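# Tilt the crate and slide the card sheet beneath it

## Task

Push the flat card sheet along the table in under the plastic crate until clearly more than half of the sheet sits beneath it. The sheet is what moves. The crate must stay roughly where it started and keep roughly its original heading throughout, and the crate and sheet may only shift together by a very small amount. Tip the crate a little so the sheet can enter without catching. It is a failure if the crate comes down onto the sheet before more than half of the sheet is under it. It is also a failure if the crate ever fully leaves the table, or if the crate touches any other object on the table while it is tipped. Everything inside the crate must still be inside at the end. The robot must not still be propping the crate up when finished, and the result only counts if it stays in place without the robot holding it.

## Robot and tools

ROBOT AND FRAMES. There are two 6-joint arms, left_arm and right_arm, each with a two-finger parallel gripper. Their bases sit at (-0.033, +0.247, 0) m and (+0.007, -0.356, 0) m, each yawed slightly (quat_wxyz (+0.996,0,0,+0.090) and (+0.995,0,0,+0.096)). The scene frame has its origin on the table top between the arms. +x points out over the table, +y points toward left_arm, and +z points up. The names left and right do not refer to image sides. In each gripper's own frame the fingers point along +z and close along y. end_effector_position is the pinch point between the pads, about 1 cm short of the fingertips. Joint ranges (rad), from base to gripper: waist -2.618..3.054, shoulder 0..3.142, elbow 0..3.142, wrist pitch -1.571..1.571, wrist yaw -1.571..1.571, wrist roll -2.094..2.094.

execute_actions(actions). actions is a list of up to 15 actions. Each action is a table of up to 15 rows. Each row is applied for one 1/30 s step, and a short table repeats its final row to fill 15 steps, so one action lasts 0.5 s. A row is a single list covering both arms: 14 numbers in [-1, 1]. The first 7 are for left_arm: dx, dy, dz, rx, ry, rz, opening. The next 7 are the same for right_arm. Always send all 14, even when only one arm moves. dx..rz are an offset, not a pose. They are expressed in that gripper's own axes and measured from the gripper's measured pose when the action began. For the first action of a call, that start pose is the last one a result reported. Rows do not accumulate; each is relative to that same start. A value of 1.0 equals 0.6 m of travel or 180 degrees, and rx, ry, rz together form one rotation vector. opening is absolute: +1 is fully open (0.094 m) and -1 is closed. A row may carry 12 extra numbers from 0 to 1. These are per-joint stiffness scales, left_arm's 6 then right_arm's 6, and they persist until changed. An empty list just returns the state and images.

The controller clips each step's target to within 70 mm and 16 degrees of the measured pose. It then uses damped IK that favours position over orientation, so large offsets need several actions. Arms tend to end about a centimetre low. To keep an arm still, send the offset back to its desired pose in the first call of a reply, then zeros, and aim higher if it still sags.

move(target, speed, blocking). target is one row like the above (14 numbers, or 26 with stiffness). Its offsets are gripper-frame offsets from the pose in the latest result that shows one. Each gripper travels in a straight line, and all arms finish together in 0.5 to 10 s. A move is cut off at 10 s even if it is short of the target. speed is in m/s, from 0.002 to 0.5 with a default of 0.25; rotation is capped at twice that in rad/s. Openings are sent at the start. Paths ignore obstacles and the other arm, and grippers can lag, drift or overshoot the speed near full reach. Faster contact hits harder, and aiming deeper past a contact presses harder. With blocking=false the call returns after 0.5 s. Other moves and execute_actions are refused until a result shows that move has ended; use wait(0) to check or stop to end it. The move: line reports the ending (done, off_target, moving, held, fault), any limits (paced means the sent pose was clipped; held means steps were blocked, after which the arm may surge) and each gripper's distance from its target.

wait(seconds): 0 to 10 s; arms hold their last command, and it returns early if a running move ends. stop(): brakes the running move, which needs some room, more at speed; fingers keep moving. zoom_image(camera, region): camera is cam_head_left or cam_head_right (both 504x504 head cameras; calibration is supplied). region is [x0, y0, x1, y1] in pixels from the top-left corner, at most 504 by 504. read_manual(section): returns only the "licences" text. finished_scene(scene): ends the given scene for good and reports success, so call it only once the sheet is under the crate and the arms have let go.

RESULTS. The state line (left_arm: … | right_arm: …) gives each gripper's position in metres and quat_wxyz in the scene frame; these readings get less accurate at long reach. Hand target lines show where the controller is driving each gripper. A pose unreachable line means the clearance check altered or blocked that arm's command. grip_measured is the finger opening on the command scale, and the last Joint positions value is the opening in metres; each can be off by about 1 mm. To grip, command about 0.03 below grip_measured. Pads push about 50 to 62 N, less on thin parts. FAULT lines mean an arm stopped. MOTOR HOT appears at 75 °C. At 90 °C the arm halts for 10 s, and at 100 °C it goes limp and falls. Holding loads heats motors, including while you are composing a reply, because the simulation keeps running and the robot holds its last command.

AVOID. Never lift the crate clear of the table. Do not let the tipped crate touch other objects. Do not lower the crate onto the sheet early or let the two slide together. Keep the crate's contents inside it. Do not push anything off the table, and do not leave the robot holding the crate up. Avoid arm-to-arm contact, drops, slams and hard shoves. Loose objects may occasionally get nudged by outside pushes.

Each tool is called after "Emit:" as name(argument=value, ...) on one line, values as JSON.

## Session

Emit:
execute_actions(actions=[])

Scene clock: 0.00 s.
left_arm: end_effector_position=(+0.4203, +0.5225, +0.1837) grip_measured=+1.000 end_effector_quat_wxyz=(+0.419, +0.613, +0.499, +0.447) | right_arm: end_effector_position=(+0.4033, -0.5370, +0.2601) grip_measured=+1.000 end_effector_quat_wxyz=(+0.439, +0.473, +0.558, +0.521)
Joint positions: left_arm=[0.614 1.922 1.219 0.326 0.826 1.989 0.094] | right_arm=[-0.956  1.512  0.86   0.533 -0.927  1.478  0.094]
Joint velocities: left_arm=[ 0.007 -0.007 -0.012 -0.007 -0.007 -0.022  0.   ] | right_arm=[-0.007 -0.007 -0.002 -0.007 -0.051 -0.037  0.   ]
Motor temperatures (°C, as the motors report them): left_arm=[29 27 29 27 26 28] | right_arm=[29 28 30 28 27 29]
Hand target (left_arm): +0.421, +0.522, +0.194; +0.420, +0.612, +0.493, +0.454
Hand target (right_arm): +0.403, -0.537, +0.268; +0.447, +0.465, +0.560, +0.520
Joint stiffness scale: left_arm=[1. 1. 1. 1. 1. 1.] | right_arm=[1. 1. 1. 1. 1. 1.]

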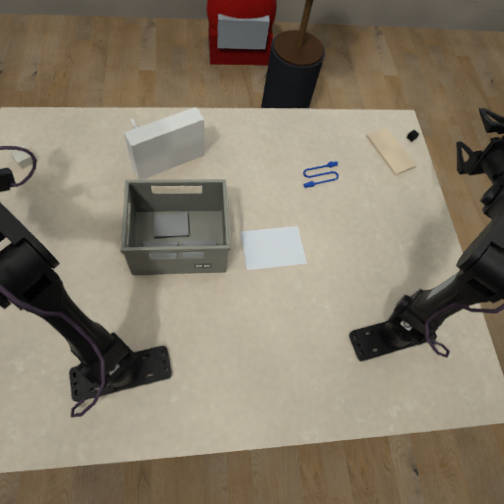

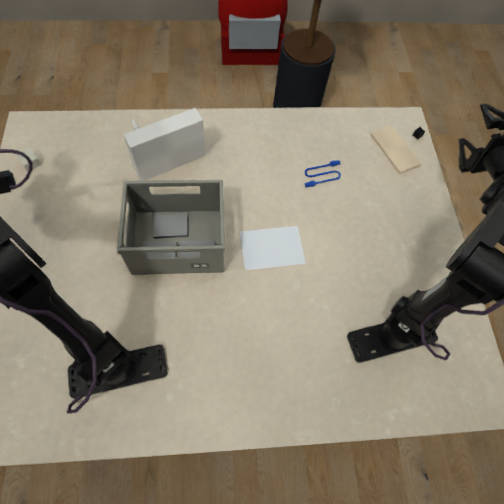

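Emit:
zoom_image(camera="cam_head_left", region=[100, 100, 340, 300])

Emit:
zoom_image(camera="cam_head_right", region=[100, 100, 340, 300])

Region (100, 100, 340, 300) of cam_head_left's 504x504 image, scaled by 2.100, with more detail than that image has.

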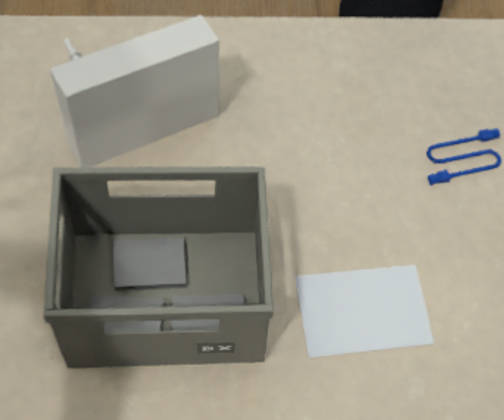

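Region (100, 100, 340, 300) of cam_head_right's 504x504 image, scaled by 2.100, with more detail than that image has.

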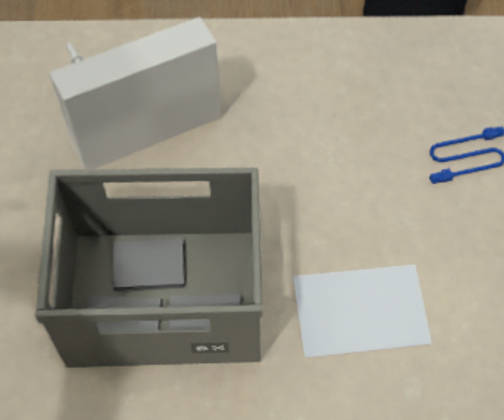

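Emit:
zoom_image(camera="cam_head_left", region=[404, 90, 504, 230])

Region (404, 90, 504, 230) of cam_head_left's 504x504 image, scaled by 3.600, with more detail than that image has; it fills the left 360 columns of this view, and the rest is white.

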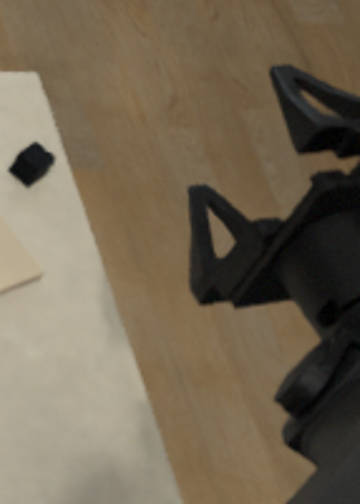

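Emit:
move(target=[-0.844,0.174,-0.212,0.344,0.323,-0.472,0.2,0.644,-0.311,-0.128,-0.189,0.507,-0.584,0.0], speed=0.3)

Scene clock: 38.50 s.
left_arm: end_effector_position=(+0.2737, +0.0183, +0.2371) grip_measured=+0.202 end_effector_quat_wxyz=(+0.087, -0.005, +0.994, -0.062) | right_arm: end_effector_position=(+0.2512, -0.1695, +0.0794) grip_measured=+0.002 end_effector_quat_wxyz=(+0.277, -0.642, +0.660, +0.274)
Joint positions: left_arm=[-0.827  1.891  2.104 -1.57  -0.007 -0.656  0.056] | right_arm=[ 0.041  1.514  0.819 -0.622 -0.769 -1.204  0.047]
Joint velocities: left_arm=[-0.017  0.007  0.002 -0.051 -0.139 -0.022 -0.001] | right_arm=[ 0.007 -0.007 -0.002 -0.095  0.007 -0.081 -0.001]
Motor temperatures (°C, as the motors report them): left_arm=[29 32 32 31 26 28] | right_arm=[29 29 31 32 27 29]
Hand target (left_arm): +0.273, +0.016, +0.243; +0.089, -0.008, +0.994, -0.069
Hand target (right_arm): +0.254, -0.166, +0.084; -0.278, +0.647, -0.654, -0.275
Off the commanded pose (left_arm): 0.013 m, 12 deg.
Off the commanded pose (right_arm): 0.002 m, 2 deg.
Joint stiffness scale: left_arm=[1. 1. 1. 1. 1. 1.] | right_arm=[1. 1. 1. 1. 1. 1.]
joint sent to its limit (left arm) — the command would take joint 4 (wrist pitch) past its lower limit, so that joint was sent only as far as its limit.
move: off_target (left_arm); limits=paced

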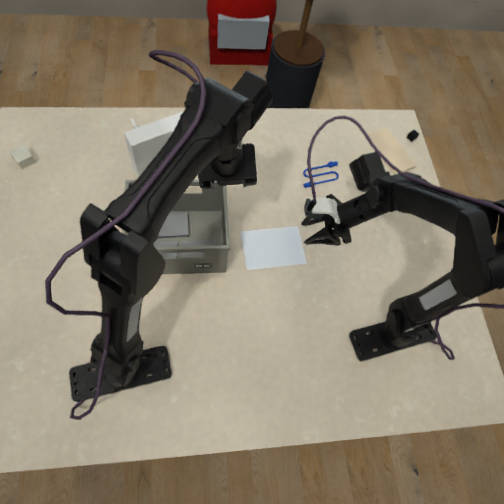

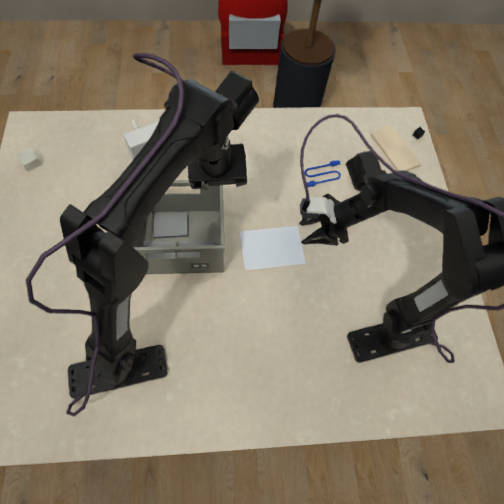

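Emit:
move(target=[0.031,0.0125,0.138,-0.0395,0.0555,0.003,0.2,0.052,0.002,0.066,0,0,0,0.0], speed=0.15)

Emit:
zoom_image(camera="cam_head_right", region=[160, 130, 360, 300])

Scene clock: 43.97 s.
left_arm: end_effector_position=(+0.2716, +0.0197, +0.1506) grip_measured=+0.202 end_effector_quat_wxyz=(-0.005, -0.005, +1.000, +0.008) | right_arm: end_effector_position=(+0.2544, -0.1647, +0.0341) grip_measured=+0.002 end_effector_quat_wxyz=(+0.284, -0.644, +0.658, +0.267)
Joint positions: left_arm=[-0.827  2.025  1.957 -1.52  -0.007 -0.657  0.056] | right_arm=[ 0.06   1.621  0.71  -0.369 -0.758 -1.18   0.047]
Joint velocities: left_arm=[-0.002 -0.002 -0.022  0.051  0.007 -0.007  0.002] | right_arm=[-0.007 -0.007 -0.012  0.081 -0.007 -0.051  0.001]
Motor temperatures (°C, as the motors report them): left_arm=[29 32 32 30 26 28] | right_arm=[29 29 31 31 27 29]
Hand target (left_arm): +0.271, +0.016, +0.152; +0.000, -0.002, +1.000, +0.000
Hand target (right_arm): +0.249, -0.163, +0.029; -0.277, +0.642, -0.660, -0.275
Off the commanded pose (left_arm): 0.005 m, 1 deg.
Off the commanded pose (right_arm): 0.007 m, 1 deg.
Joint stiffness scale: left_arm=[1. 1. 1. 1. 1. 1.] | right_arm=[1. 1. 1. 1. 1. 1.]
move: done

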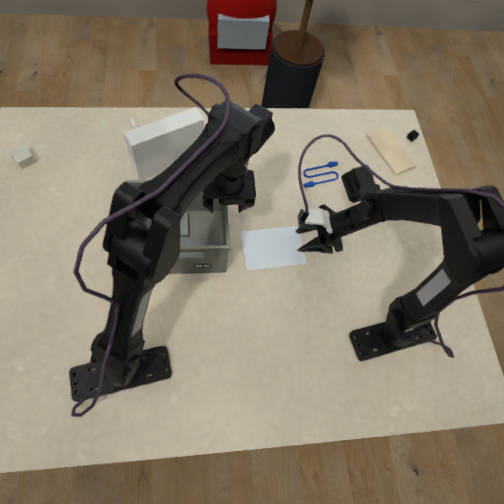

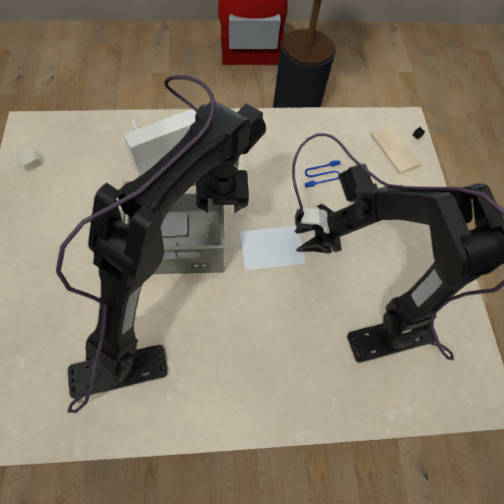

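Region (160, 130, 360, 300) of cam_head_right's 504x504 image, scaled by 2.520, with more detail than that image has; it fills the top 428 rows of this view, and the rest is white.

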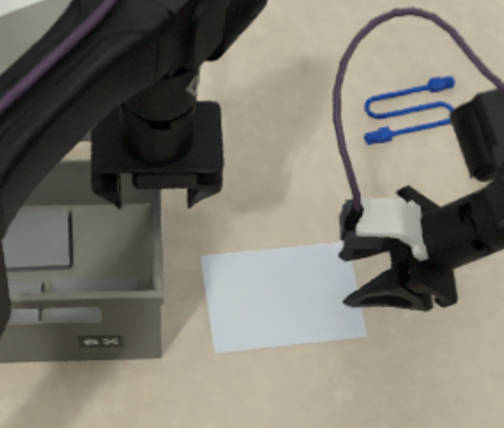

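Emit:
move(target=[0,0,0.068,0,0,0,0.2,0,0,0.01,0,-0.055,0,0.0], speed=0.1)

Emit:
move(target=[0,0,0,0,0,0,-0.7,0,0,0,0,0,0,0.0])

Emit:
zoom_image(camera="cam_head_right", region=[160, 130, 360, 300])

Scene clock: 51.97 s.
left_arm: end_effector_position=(+0.2700, +0.0209, +0.1062) grip_measured=+0.202 end_effector_quat_wxyz=(-0.014, -0.005, +1.000, +0.015) | right_arm: end_effector_position=(+0.2590, -0.1604, +0.0331) grip_measured=+0.002 end_effector_quat_wxyz=(+0.339, -0.622, +0.633, +0.311)
Joint positions: left_arm=[-0.827  2.025  1.779 -1.365 -0.007 -0.657  0.056] | right_arm=[ 0.005  1.681  0.652 -0.204 -0.914 -1.188  0.047]
Joint velocities: left_arm=[-0.012  0.002 -0.007 -0.007 -0.007  0.037  0.   ] | right_arm=[-0.002  0.017 -0.002  0.007 -0.051  0.007  0.   ]
Motor temperatures (°C, as the motors report them): left_arm=[29 32 31 29 26 28] | right_arm=[29 29 31 31 28 29]
Hand target (left_arm): +0.272, +0.021, +0.110; -0.005, -0.005, +1.000, +0.008
Hand target (right_arm): +0.255, -0.161, +0.030; -0.339, +0.619, -0.631, -0.321
Off the commanded pose (left_arm): 0.004 m, 1 deg.
Off the commanded pose (right_arm): 0.005 m, 1 deg.
Joint stiffness scale: left_arm=[1. 1. 1. 1. 1. 1.] | right_arm=[1. 1. 1. 1. 1. 1.]
move: done

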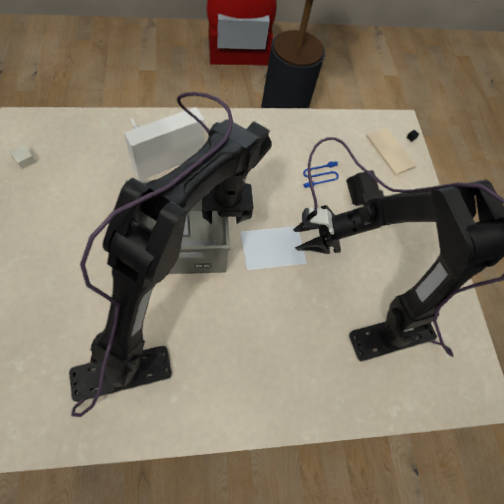

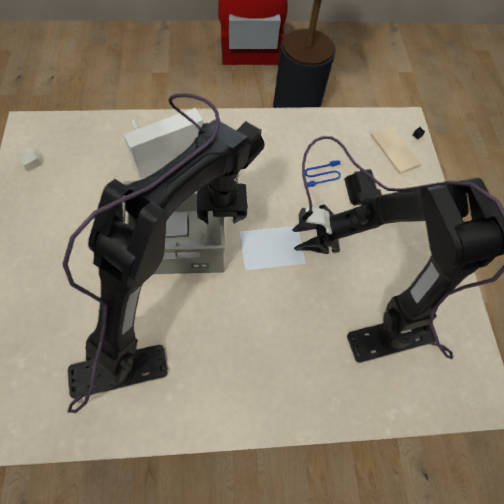

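Scene clock: 52.47 s.
left_arm: end_effector_position=(+0.2700, +0.0209, +0.1062) grip_measured=-0.698 end_effector_quat_wxyz=(-0.014, -0.005, +1.000, +0.015) | right_arm: end_effector_position=(+0.2595, -0.1609, +0.0325) grip_measured=+0.002 end_effector_quat_wxyz=(+0.339, -0.623, +0.634, +0.309)
Joint positions: left_arm=[-0.827  2.025  1.779 -1.365 -0.007 -0.657  0.014] | right_arm=[ 0.005  1.681  0.652 -0.204 -0.909 -1.188  0.047]
Joint velocities: left_arm=[-0.007 -0.007 -0.007  0.037  0.037 -0.081  0.001] | right_arm=[ 0.002 -0.002 -0.002 -0.022  0.022  0.037 -0.001]
Motor temperatures (°C, as the motors report them): left_arm=[29 32 31 29 26 28] | right_arm=[29 29 31 31 28 29]
Hand target (left_arm): +0.270, +0.021, +0.106; -0.014, -0.005, +1.000, +0.015
Hand target (right_arm): +0.259, -0.160, +0.033; -0.339, +0.622, -0.633, -0.311
Off the commanded pose (left_arm): 0.000 m, 0 deg.
Off the commanded pose (right_arm): 0.001 m, 0 deg.
Joint stiffness scale: left_arm=[1. 1. 1. 1. 1. 1.] | right_arm=[1. 1. 1. 1. 1. 1.]
move: done

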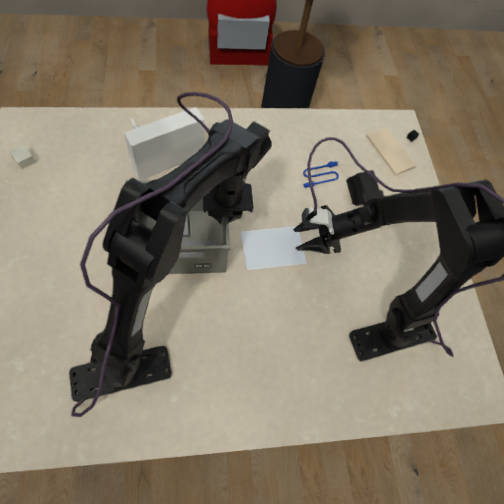

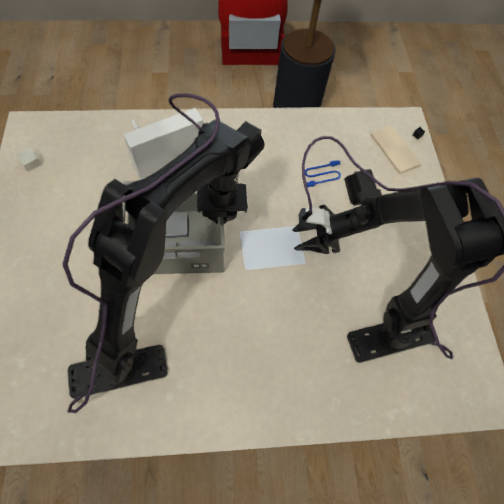

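Region (160, 130, 360, 300) of cam_head_right's 504x504 image, scaled by 2.520, with more detail than that image has; it fills the top 428 rows of this view, and the rest is white.

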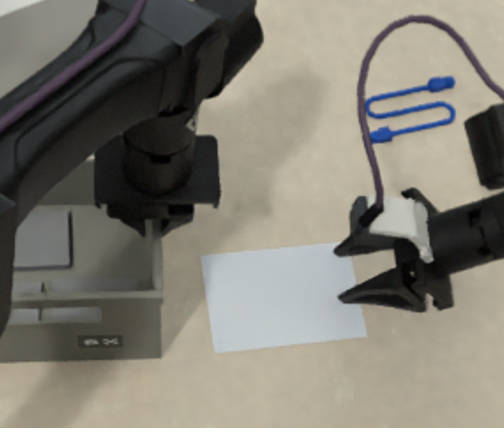

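Emit:
move(target=[0,0,0,0,0,0,-0.85,0.0205,0.02,0.0143,0,0,0,0.0], speed=0.05)

Scene clock: 55.40 s.
left_arm: end_effector_position=(+0.2701, +0.0191, +0.1061) grip_measured=-0.848 end_effector_quat_wxyz=(-0.014, -0.005, +1.000, +0.010) | right_arm: end_effector_position=(+0.2548, -0.1628, +0.0235) grip_measured=+0.002 end_effector_quat_wxyz=(+0.348, -0.626, +0.631, +0.299)
Joint positions: left_arm=[-0.827  2.025  1.779 -1.36   0.001 -0.657  0.007] | right_arm=[ 0.005  1.681  0.595 -0.116 -0.901 -1.184  0.047]
Joint velocities: left_arm=[ 0.002  0.007  0.007 -0.051 -0.007 -0.022 -0.001] | right_arm=[ 0.002 -0.012  0.012  0.022 -0.022 -0.007 -0.001]
Motor temperatures (°C, as the motors report them): left_arm=[29 32 31 29 26 28] | right_arm=[29 29 31 31 28 29]
Hand target (left_arm): +0.270, +0.021, +0.106; -0.014, -0.005, +1.000, +0.015
Hand target (right_arm): +0.248, -0.161, +0.017; -0.338, +0.623, -0.634, -0.309
Off the commanded pose (left_arm): 0.002 m, 1 deg.
Off the commanded pose (right_arm): 0.010 m, 2 deg.
Joint stiffness scale: left_arm=[1. 1. 1. 1. 1. 1.] | right_arm=[1. 1. 1. 1. 1. 1.]
move: done

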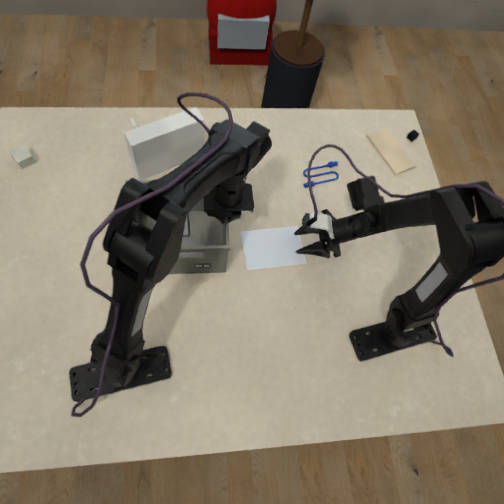

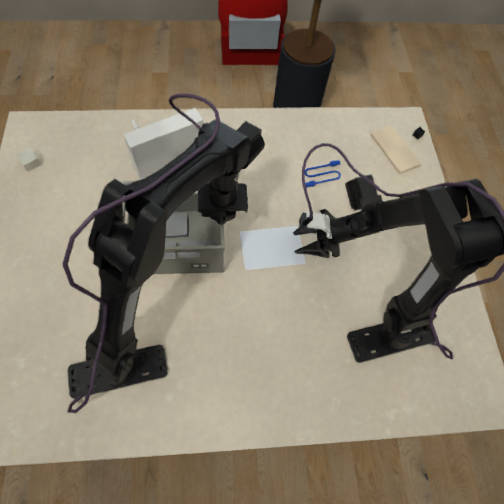

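Emit:
move(target=[0,0,0,0,0,0,-0.97,0.02,0.01,0.018,-0.0105,0,0.015,0.0], speed=0.05)

Emit:
zoom_image(camera="cam_head_right", region=[100, 130, 360, 300])

Scene clock: 59.03 s.
left_arm: end_effector_position=(+0.2701, +0.0190, +0.1061) grip_measured=-0.876 end_effector_quat_wxyz=(-0.014, -0.003, +1.000, +0.010) | right_arm: end_effector_position=(+0.2539, -0.1600, +0.0166) grip_measured=+0.002 end_effector_quat_wxyz=(+0.346, -0.618, +0.632, +0.315)
Joint positions: left_arm=[-0.827  2.025  1.779 -1.36   0.001 -0.653  0.006] | right_arm=[ 0.005  1.729  0.595 -0.082 -0.927 -1.172  0.047]
Joint velocities: left_arm=[-0.012  0.007 -0.007 -0.007 -0.037 -0.022 -0.001] | right_arm=[ 0.012 -0.007  0.002 -0.051  0.007 -0.051 -0.001]
Motor temperatures (°C, as the motors report them): left_arm=[29 33 31 29 26 28] | right_arm=[29 29 31 31 28 29]
Hand target (left_arm): +0.270, +0.019, +0.106; -0.015, -0.005, +1.000, +0.010
Hand target (right_arm): +0.250, -0.161, +0.007; -0.330, +0.616, -0.641, -0.317
Off the commanded pose (left_arm): 0.000 m, 0 deg.
Off the commanded pose (right_arm): 0.010 m, 2 deg.
Joint stiffness scale: left_arm=[1. 1. 1. 1. 1. 1.] | right_arm=[1. 1. 1. 1. 1. 1.]
move: done

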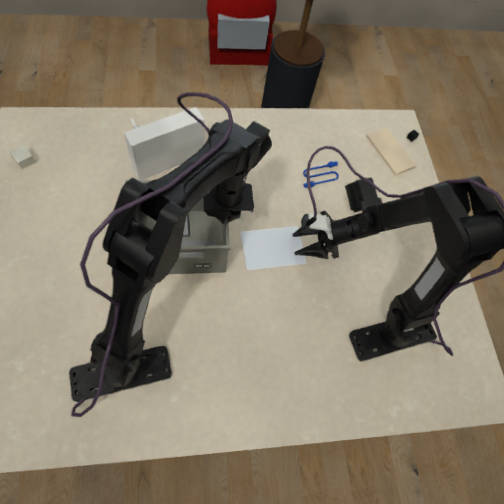

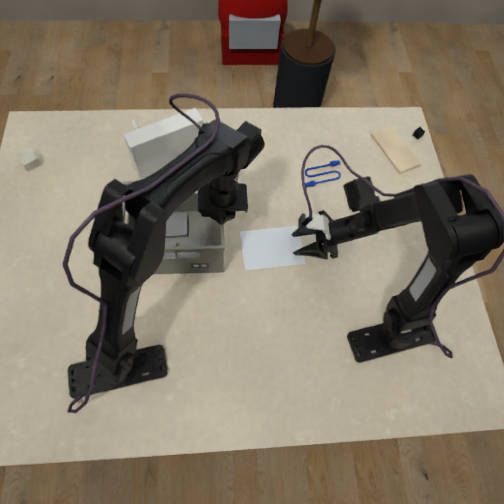

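Region (100, 130, 360, 300) of cam_head_right's 504x504 image, scaled by 1.938, with more detail than that image has; it fills the top 330 rows of this view, and the rest is white.

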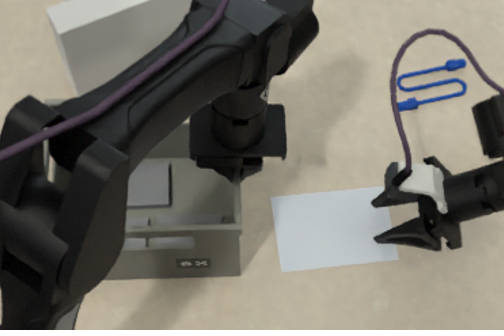

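Emit:
move(target=[0,0.022,-0.048,0.04,0,0,-0.92,0.008,0.0,0.012,0,0.035,0,0.0], speed=0.03)

Emit:
zoom_image(camera="cam_head_right", region=[100, 130, 360, 300])

Scene clock: 65.17 s.
left_arm: end_effector_position=(+0.2754, +0.0291, +0.1128) grip_measured=-0.876 end_effector_quat_wxyz=(-0.020, -0.006, +0.999, -0.029) | right_arm: end_effector_position=(+0.2512, -0.1518, +0.0161) grip_measured=+0.002 end_effector_quat_wxyz=(+0.331, -0.627, +0.634, +0.309)
Joint positions: left_arm=[-0.764  1.981  1.742 -1.331  0.071 -0.597  0.006] | right_arm=[ 0.052  1.718  0.607 -0.092 -0.886 -1.138  0.047]
Joint velocities: left_arm=[ 0.007  0.002  0.012  0.037 -0.007  0.051  0.001] | right_arm=[ 0.017  0.002  0.012 -0.066  0.095  0.007 -0.   ]
Motor temperatures (°C, as the motors report them): left_arm=[29 33 31 29 26 28] | right_arm=[29 29 30 31 28 29]
Hand target (left_arm): +0.271, +0.031, +0.135; -0.014, -0.003, +0.999, -0.053
Hand target (right_arm): +0.254, -0.157, +0.009; -0.312, +0.634, -0.649, -0.281
Off the commanded pose (left_arm): 0.023 m, 3 deg.
Off the commanded pose (right_arm): 0.010 m, 4 deg.
Joint stiffness scale: left_arm=[1. 1. 1. 1. 1. 1.] | right_arm=[1. 1. 1. 1. 1. 1.]
move: off_target (left_arm, right_arm)

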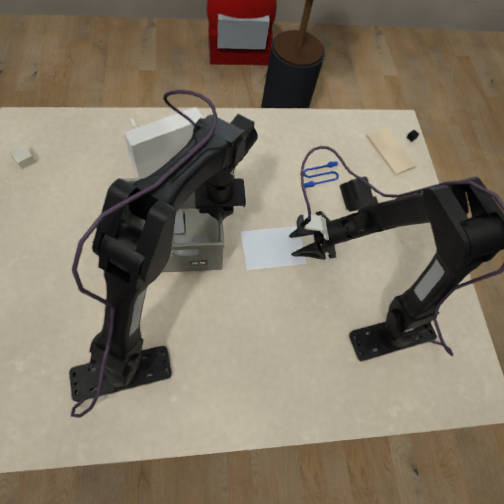

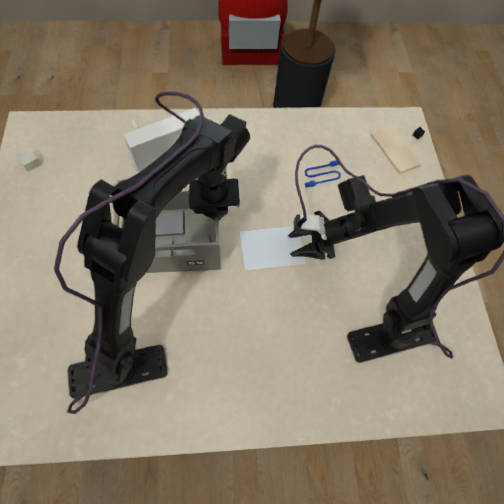

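Region (100, 130, 360, 300) of cam_head_right's 504x504 image, scaled by 1.938, with more detail than that image has; it fills the top 330 rows of this view, and the rest is white.

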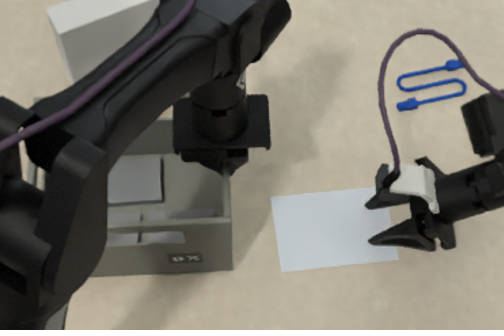

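Emit:
execute_actions(actions=[[[0.008,0,-0.04,0.015,0,0,-0.92,-0.003,0,-0.01,0,0.02,0,0],[0.009,-0.001,-0.043,0.015,0,0,-0.92,-0.003,0,-0.01,0,0.02,0,0],[0.01,-0.002,-0.046,0.015,0,0,-0.92,-0.005,0,-0.02,0,0.03,0,0],[0.011,-0.003,-0.049,0.015,0,0,-0.92,-0.005,0,-0.02,0,0.04,0,0],[0.012,-0.004,-0.052,0.015,0,0,-0.92,-0.005,0,-0.02,0,0.05,0,0],[0.013,-0.005,-0.055,0.015,0,0,-0.92,-0.005,0,-0.02,0,0.05,0,0],[0.014,-0.005,-0.058,0.015,0,0,-0.92,-0.005,0,-0.02,0,0.05,0,0],[0.015,-0.006,-0.061,0.015,0,0,-0.92,-0.005,0,-0.02,0,0.05,0,0],[0.016,-0.006,-0.064,0.015,0,0,-0.92,-0.005,0,-0.02,0,0.05,0,0],[0.016,-0.007,-0.067,0.015,0,0,-0.92,-0.005,0,-0.02,0,0.05,0,0],[0.017,-0.0075,-0.07,0.015,0,0,-0.92,-0.005,0,-0.02,0,0.05,0,0]]])

Emit:
wait(seconds=1)

Emit:
zoom_image(camera="cam_head_right", region=[100, 130, 360, 300])

Scene clock: 74.87 s.
left_arm: end_effector_position=(+0.2744, +0.0290, +0.1237) grip_measured=-0.876 end_effector_quat_wxyz=(-0.022, -0.005, +0.999, -0.030) | right_arm: end_effector_position=(+0.2465, -0.1613, +0.0177) grip_measured=+0.002 end_effector_quat_wxyz=(+0.278, -0.642, +0.663, +0.265)
Joint positions: left_arm=[-0.764  1.981  1.785 -1.377  0.075 -0.595  0.006] | right_arm=[ 0.087  1.642  0.654 -0.276 -0.739 -1.139  0.047]
Joint velocities: left_arm=[-0.012 -0.002  0.051 -0.007  0.022 -0.037  0.001] | right_arm=[ 0.002  0.002  0.002 -0.066 -0.007 -0.037 -0.   ]
Motor temperatures (°C, as the motors report them): left_arm=[30 36 32 28 26 28] | right_arm=[29 29 31 30 28 29]
Hand target (left_arm): +0.266, +0.027, +0.154; -0.019, -0.006, +0.998, -0.053
Hand target (right_arm): +0.251, -0.159, +0.026; -0.281, +0.648, -0.658, -0.259
Off the commanded pose (left_arm): 0.033 m, 3 deg.
Off the commanded pose (right_arm): 0.009 m, 1 deg.
Joint stiffness scale: left_arm=[1. 1. 1. 1. 1. 1.] | right_arm=[1. 1. 1. 1. 1. 1.]

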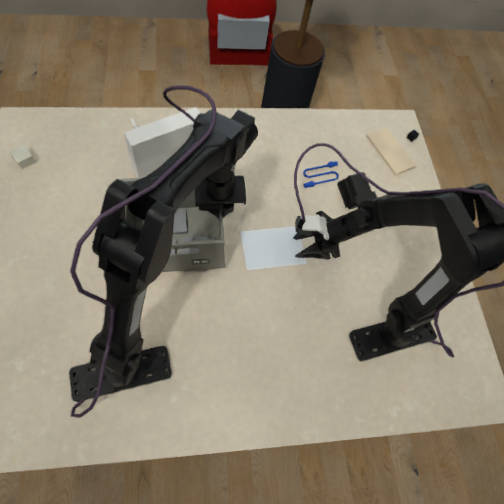

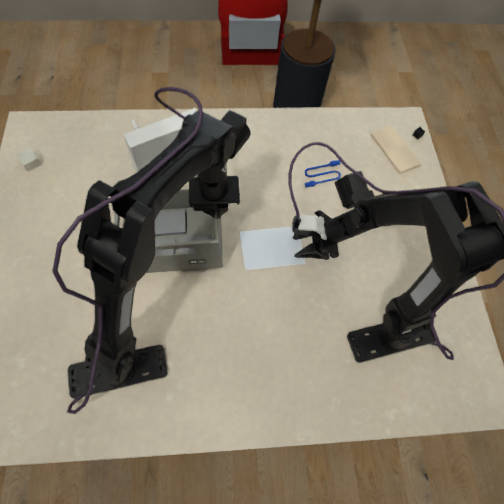

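Scene clock: 75.87 s.
left_arm: end_effector_position=(+0.2743, +0.0286, +0.1242) grip_measured=-0.876 end_effector_quat_wxyz=(-0.022, -0.005, +0.999, -0.031) | right_arm: end_effector_position=(+0.2462, -0.1614, +0.0175) grip_measured=+0.002 end_effector_quat_wxyz=(+0.277, -0.642, +0.664, +0.266)
Joint positions: left_arm=[-0.764  1.981  1.787 -1.378  0.077 -0.595  0.006] | right_arm=[ 0.087  1.642  0.654 -0.278 -0.739 -1.139  0.047]
Joint velocities: left_arm=[ 0.007 -0.002 -0.007 -0.051 -0.007 -0.007  0.001] | right_arm=[-0.007  0.002 -0.007 -0.051 -0.051 -0.022 -0.001]
Motor temperatures (°C, as the motors report them): left_arm=[30 36 32 28 26 28] | right_arm=[29 29 31 30 28 29]
Hand target (left_arm): +0.266, +0.027, +0.154; -0.019, -0.006, +0.998, -0.053
Hand target (right_arm): +0.251, -0.159, +0.026; -0.281, +0.648, -0.658, -0.259
Off the commanded pose (left_arm): 0.032 m, 2 deg.
Off the commanded pose (right_arm): 0.009 m, 1 deg.
Joint stiffness scale: left_arm=[1. 1. 1. 1. 1. 1.] | right_arm=[1. 1. 1. 1. 1. 1.]
wait: 1.00 s; at rest by 0.17 s

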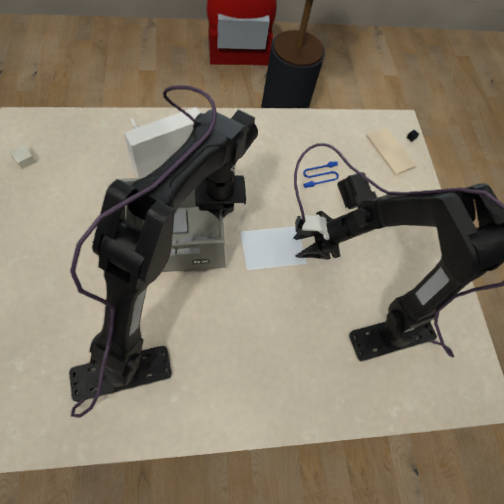

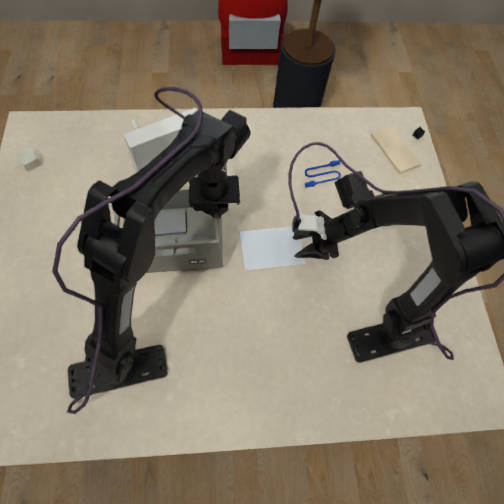

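Region (100, 130, 360, 300) of cam_head_right's 504x504 image, scaled by 1.938, with more detail than that image has; it fills the top 330 rows of this view, and the rest is white.

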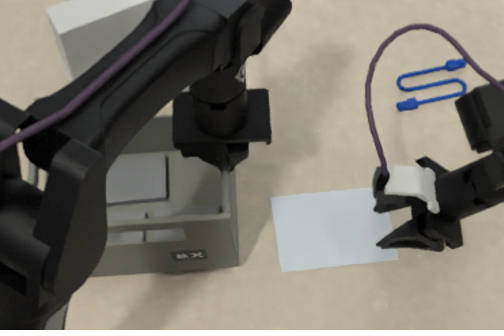

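Emit:
execute_actions(actions=[[[0.016,-0.006,-0.05,0.014,0,0,-0.92,0.006,-0.005,0.012,0,0,0,0],[0.016,-0.006,-0.05,0.014,0,0,-0.92,0.006,-0.005,0.012,0,0,0,0],[0.016,-0.006,-0.05,0.014,0,0,-0.92,0.006,-0.005,0.012,0,0,0,0],[0.016,-0.006,-0.05,0.014,0,0,-0.92,0.012,-0.005,0.024,0,0,0,0]],[[0.016,-0.006,-0.05,0.014,0,0,-0.92,0.01,-0.005,0.02,0,0,0,0],[0.016,-0.006,-0.05,0.014,0,0,-0.92,0.006,-0.005,0.024,0,0,0,0],[0.016,-0.006,-0.05,0.014,0,0,-0.92,0.002,-0.005,0.028,0,0,0,0],[0.016,-0.006,-0.05,0.014,0,0,-0.92,-0.002,-0.005,0.032,0,0,0,0],[0.016,-0.006,-0.05,0.014,0,0,-0.92,-0.006,-0.005,0.036,0,0,0,0],[0.016,-0.006,-0.05,0.014,0,0,-0.92,-0.01,-0.005,0.04,0,0,0,0]]])

Emit:
zoom_image(camera="cam_head_right", region=[100, 130, 360, 300])

Scene clock: 83.40 s.
left_arm: end_effector_position=(+0.2742, +0.0286, +0.1242) grip_measured=-0.876 end_effector_quat_wxyz=(-0.022, -0.005, +0.999, -0.031) | right_arm: end_effector_position=(+0.2540, -0.1289, +0.0173) grip_measured=+0.002 end_effector_quat_wxyz=(+0.311, -0.641, +0.639, +0.289)
Joint positions: left_arm=[-0.764  1.981  1.787 -1.378  0.077 -0.595  0.006] | right_arm=[ 0.16   1.715  0.654 -0.082 -0.792 -1.04   0.047]
Joint velocities: left_arm=[-0.017 -0.007  0.012 -0.007 -0.007  0.051  0.   ] | right_arm=[ 0.002  0.012 -0.002 -0.051  0.037 -0.007  0.   ]
Motor temperatures (°C, as the motors report them): left_arm=[29 37 33 28 26 28] | right_arm=[29 29 31 30 28 29]
Hand target (left_arm): +0.265, +0.027, +0.153; -0.021, -0.006, +0.998, -0.054
Hand target (right_arm): +0.256, -0.132, +0.005; -0.297, +0.642, -0.652, -0.274
Off the commanded pose (left_arm): 0.032 m, 3 deg.
Off the commanded pose (right_arm): 0.013 m, 3 deg.
Joint stiffness scale: left_arm=[1. 1. 1. 1. 1. 1.] | right_arm=[1. 1. 1. 1. 1. 1.]

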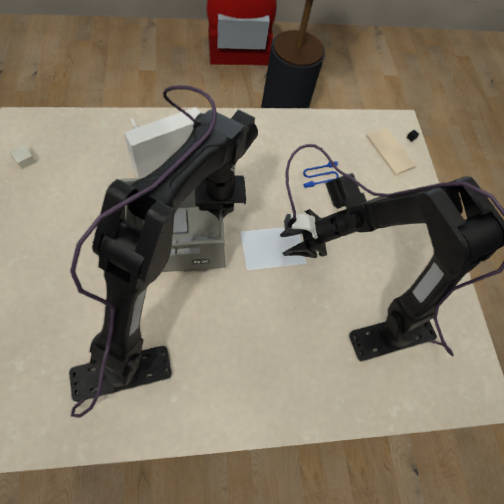

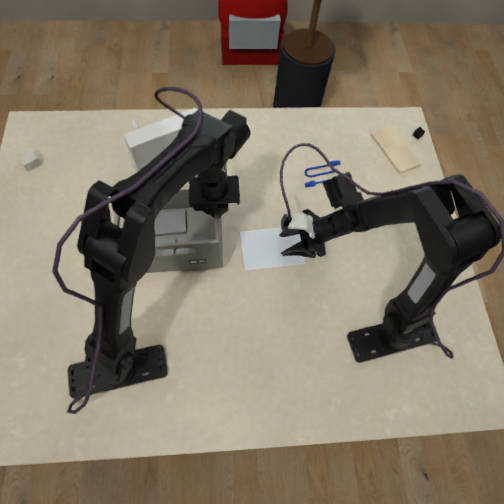

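Region (100, 130, 360, 300) of cam_head_right's 504x504 image, scaled by 1.938, with more detail than that image has; it fills the top 330 rows of this view, and the rest is white.

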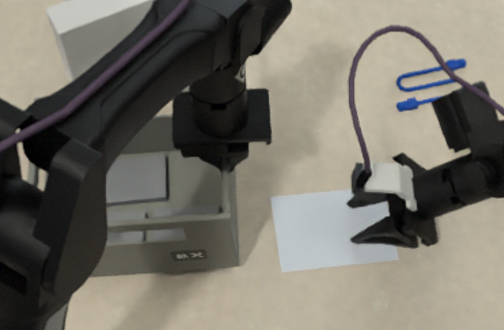

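Emit:
execute_actions(actions=[[[0.016,-0.006,-0.05,0.014,0,0,-0.92,-0.012,0,-0.01,0,0,0,0],[0.016,-0.006,-0.05,0.014,0,0,-0.92,-0.02,0,-0.02,0,0,0,0],[0.016,-0.006,-0.05,0.014,0,0,-0.92,-0.02,0,-0.03,0,0,0,0],[0.016,-0.006,-0.05,0.014,0,0,-0.92,-0.012,0,-0.04,0,0,0,0],[0.016,-0.006,-0.05,0.014,0,0,-0.92,-0.004,0,-0.05,0,0,0,0],[0.016,-0.006,-0.05,0.014,0,0,-0.92,0.006,0,-0.06,0,0,0,0],[0.016,-0.006,-0.05,0.014,0,0,-0.92,0.017,0,-0.073,0,0,0,0]],[[0.016,-0.006,-0.05,0.014,0,0,-0.92,0.01,0,-0.013,0,0,0,0],[0.016,-0.006,-0.05,0.014,0,0,-0.92,0.02,0,-0.026,0,0,0,0],[0.016,-0.006,-0.05,0.014,0,0,-0.92,0.03,0,-0.039,0,0,0,0],[0.016,-0.006,-0.05,0.014,0,0,-0.92,0.043,0,-0.051,0,0,0,0]]])

Emit:
zoom_image(camera="cam_head_right", region=[220, 190, 360, 290])

Scene clock: 91.40 s.
left_arm: end_effector_position=(+0.2742, +0.0286, +0.1242) grip_measured=-0.876 end_effector_quat_wxyz=(-0.022, -0.005, +0.999, -0.031) | right_arm: end_effector_position=(+0.2480, -0.2148, +0.0206) grip_measured=+0.002 end_effector_quat_wxyz=(+0.297, -0.626, +0.667, +0.274)
Joint positions: left_arm=[-0.764  1.981  1.787 -1.378  0.077 -0.595  0.006] | right_arm=[-0.155  1.642  0.654 -0.461 -0.826 -1.415  0.047]
Joint velocities: left_arm=[ 0.007  0.002  0.002 -0.051 -0.066  0.022  0.   ] | right_arm=[-0.027  0.007  0.002 -0.168  0.037 -0.095  0.001]
Motor temperatures (°C, as the motors report them): left_arm=[29 37 34 28 26 28] | right_arm=[29 29 31 30 28 29]
Hand target (left_arm): +0.265, +0.027, +0.153; -0.021, -0.006, +0.998, -0.054
Hand target (right_arm): +0.251, -0.213, +0.026; -0.303, +0.630, -0.657, -0.280
Off the commanded pose (left_arm): 0.032 m, 3 deg.
Off the commanded pose (right_arm): 0.007 m, 2 deg.
Joint stiffness scale: left_arm=[1. 1. 1. 1. 1. 1.] | right_arm=[1. 1. 1. 1. 1. 1.]

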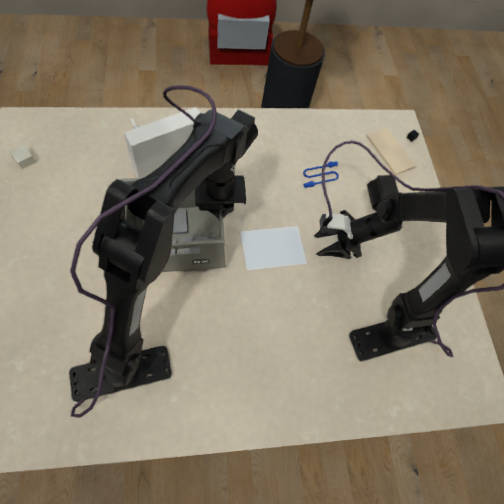

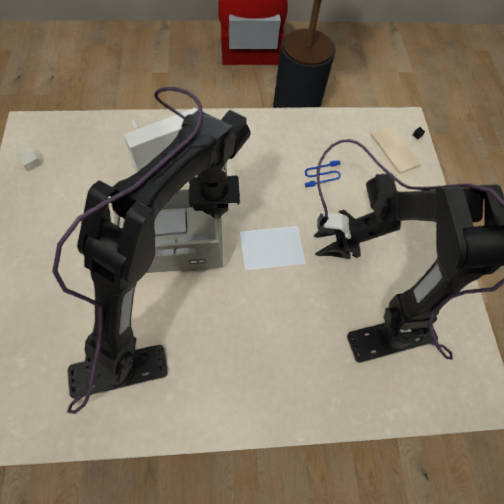

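Region (220, 190, 360, 290) of cam_head_right's 504x504 image, scaled by 3.600, with more detail than that image has; it fills the top 360 rows of this view, and the rest is white.

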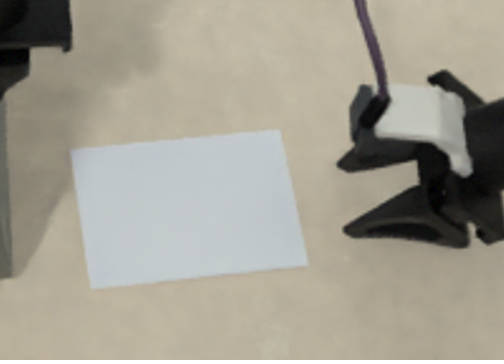

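Emit:
execute_actions(actions=[[[0.016,-0.006,-0.05,0.014,0,0,-0.92,0.008,0,0.007,0,0,0,0],[0.016,-0.006,-0.05,0.014,0,0,-0.92,0.008,0,0.007,0,0,0,0],[0.016,-0.006,-0.05,0.014,0,0,-0.92,0.018,0,0.016,0,0,0,0]],[[0.016,-0.006,-0.05,0.014,0,0,-0.92,0.011,0,0.017,0,0.01,0,0],[0.016,-0.006,-0.05,0.014,0,0,-0.92,0.008,0,0.021,0,0.01,0,0],[0.016,-0.006,-0.05,0.014,0,0,-0.92,0.005,0,0.025,0,0.01,0,0],[0.016,-0.006,-0.05,0.014,0,0,-0.92,0.001,0,0.029,0,0.01,0,0],[0.016,-0.006,-0.05,0.014,0,0,-0.92,-0.003,0,0.033,0,0.01,0,0],[0.016,-0.006,-0.05,0.014,0,0,-0.92,-0.006,0,0.036,0,0.01,0,0],[0.016,-0.006,-0.05,0.014,0,0,-0.92,-0.01,0,0.04,0,0.01,0,0],[0.016,-0.006,-0.05,0.014,0,0,-0.92,-0.013,0,0.044,0,0.01,0,0]],[[0.016,-0.006,-0.05,0.014,0,0,-0.92,0.011,0,0.017,0,0.01,0,0],[0.016,-0.006,-0.05,0.014,0,0,-0.92,0.008,0,0.021,0,0.01,0,0],[0.016,-0.006,-0.05,0.014,0,0,-0.92,0.005,0,0.025,0,0.01,0,0],[0.016,-0.006,-0.05,0.014,0,0,-0.92,0.001,0,0.029,0,0.01,0,0],[0.016,-0.006,-0.05,0.014,0,0,-0.92,-0.003,0,0.033,0,0.01,0,0],[0.016,-0.006,-0.05,0.014,0,0,-0.92,-0.006,0,0.036,0,0.01,0,0],[0.016,-0.006,-0.05,0.014,0,0,-0.92,-0.01,0,0.04,0,0.01,0,0],[0.016,-0.006,-0.05,0.014,0,0,-0.92,-0.013,0,0.044,0,0.01,0,0]]])

Emit:
zoom_image(camera="cam_head_right", region=[220, 190, 360, 290])

Scene clock: 100.20 s.
left_arm: end_effector_position=(+0.2742, +0.0286, +0.1242) grip_measured=-0.876 end_effector_quat_wxyz=(-0.022, -0.005, +0.999, -0.031) | right_arm: end_effector_position=(+0.2629, -0.1577, +0.0182) grip_measured=+0.002 end_effector_quat_wxyz=(+0.317, -0.645, +0.643, +0.264)
Joint positions: left_arm=[-0.764  1.981  1.787 -1.378  0.077 -0.595  0.006] | right_arm=[ 0.063  1.687  0.654 -0.169 -0.787 -1.163  0.047]
Joint velocities: left_arm=[ 0.002 -0.007 -0.002 -0.037  0.037 -0.037 -0.001] | right_arm=[-0.012  0.007 -0.022  0.007 -0.051  0.139 -0.   ]
Motor temperatures (°C, as the motors report them): left_arm=[29 38 34 28 26 28] | right_arm=[29 29 31 30 28 29]
Hand target (left_arm): +0.265, +0.027, +0.153; -0.021, -0.006, +0.998, -0.054
Hand target (right_arm): +0.262, -0.161, +0.006; -0.302, +0.643, -0.656, -0.255
Off the commanded pose (left_arm): 0.032 m, 3 deg.
Off the commanded pose (right_arm): 0.013 m, 3 deg.
Joint stiffness scale: left_arm=[1. 1. 1. 1. 1. 1.] | right_arm=[1. 1. 1. 1. 1. 1.]

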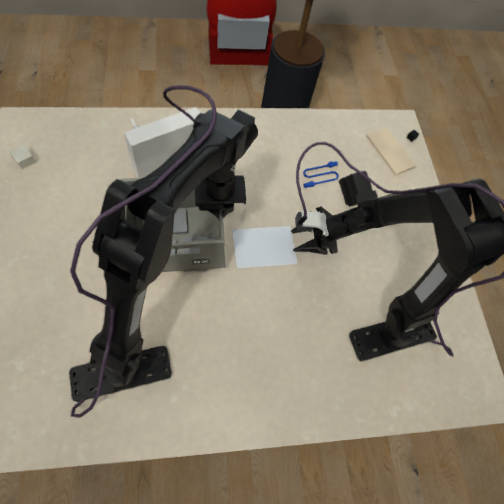

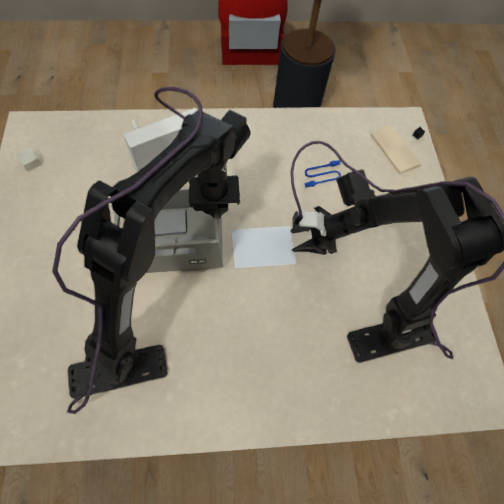

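Region (220, 190, 360, 290) of cam_head_right's 504x504 image, scaled by 3.600, with more detail than that image has; it fills the top 360 rows of this view, and the rest is white.

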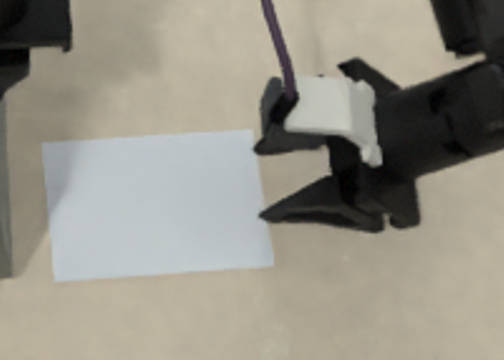

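Emit:
execute_actions(actions=[[[0.016,-0.006,-0.05,0.014,0,0,-0.92,0.011,0.008,0.017,-0.018,0.01,0.018,0],[0.016,-0.006,-0.05,0.014,0,0,-0.92,0.008,0.008,0.021,-0.018,0.01,0.018,0],[0.016,-0.006,-0.05,0.014,0,0,-0.92,0.005,0.008,0.025,-0.018,0.01,0.018,0],[0.016,-0.006,-0.05,0.014,0,0,-0.92,0.001,0.008,0.029,-0.018,0.01,0.018,0],[0.016,-0.006,-0.05,0.014,0,0,-0.92,-0.003,0.008,0.033,-0.018,0.01,0.018,0],[0.016,-0.006,-0.05,0.014,0,0,-0.92,-0.006,0.008,0.036,-0.018,0.01,0.018,0],[0.016,-0.006,-0.05,0.014,0,0,-0.92,-0.01,0.008,0.04,-0.018,0.01,0.018,0],[0.016,-0.006,-0.05,0.014,0,0,-0.92,-0.013,0.008,0.044,-0.018,0.01,0.018,0]],[[0.016,-0.006,-0.05,0.014,0,0,-0.92,0.011,0.005,0.017,-0.008,0.01,0.008,0],[0.016,-0.006,-0.05,0.014,0,0,-0.92,0.008,0.005,0.021,-0.008,0.01,0.008,0],[0.016,-0.006,-0.05,0.014,0,0,-0.92,0.005,0.005,0.025,-0.008,0.01,0.008,0],[0.016,-0.006,-0.05,0.014,0,0,-0.92,0.001,0.005,0.029,-0.008,0.01,0.008,0],[0.016,-0.006,-0.05,0.014,0,0,-0.92,-0.003,0.005,0.033,-0.008,0.01,0.008,0],[0.016,-0.006,-0.05,0.014,0,0,-0.92,-0.006,0.005,0.036,-0.008,0.01,0.008,0],[0.016,-0.006,-0.05,0.014,0,0,-0.92,-0.01,0.005,0.04,-0.008,0.01,0.008,0],[0.016,-0.006,-0.05,0.014,0,0,-0.92,-0.013,0.005,0.044,-0.008,0.01,0.008,0]]])

Emit:
zoom_image(camera="cam_head_right", region=[180, 170, 340, 290])

Scene clock: 109.00 s.
left_arm: end_effector_position=(+0.2742, +0.0286, +0.1242) grip_measured=-0.876 end_effector_quat_wxyz=(-0.022, -0.005, +0.999, -0.031) | right_arm: end_effector_position=(+0.2524, -0.1035, +0.0173) grip_measured=+0.002 end_effector_quat_wxyz=(+0.300, -0.648, +0.631, +0.302)
Joint positions: left_arm=[-0.764  1.981  1.787 -1.378  0.077 -0.595  0.006] | right_arm=[ 0.239  1.761  0.705 -0.059 -0.782 -0.975  0.047]
Joint velocities: left_arm=[ 0.007  0.002 -0.002 -0.007  0.007 -0.007 -0.   ] | right_arm=[-0.017 -0.012  0.007 -0.022 -0.007  0.066 -0.001]
Motor temperatures (°C, as the motors report them): left_arm=[29 38 34 28 26 28] | right_arm=[29 29 31 30 28 29]
Hand target (left_arm): +0.265, +0.027, +0.153; -0.021, -0.006, +0.998, -0.054
Hand target (right_arm): +0.253, -0.106, +0.006; -0.279, +0.643, -0.650, -0.294
Off the commanded pose (left_arm): 0.032 m, 3 deg.
Off the commanded pose (right_arm): 0.012 m, 4 deg.
Joint stiffness scale: left_arm=[1. 1. 1. 1. 1. 1.] | right_arm=[1. 1. 1. 1. 1. 1.]

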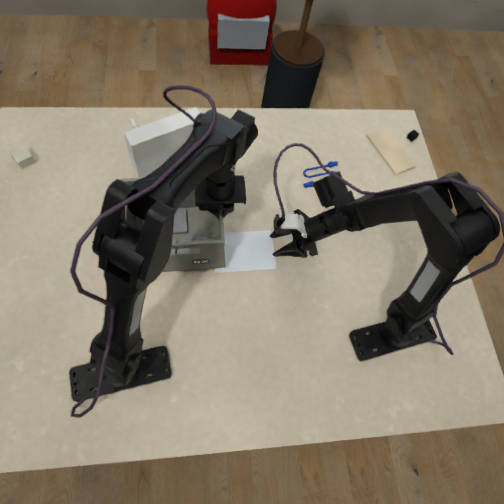

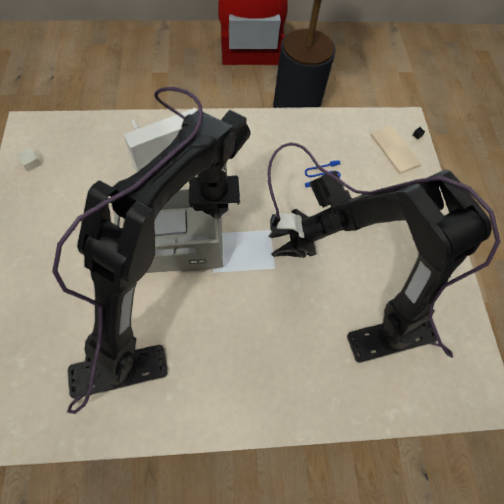

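Region (180, 170, 340, 290) of cam_head_right's 504x504 image, scaled by 3.150, with more detail than that image has; it fills the top 378 rows of this view, and the rest is white.

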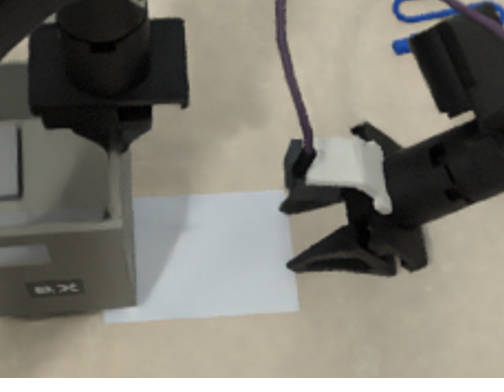

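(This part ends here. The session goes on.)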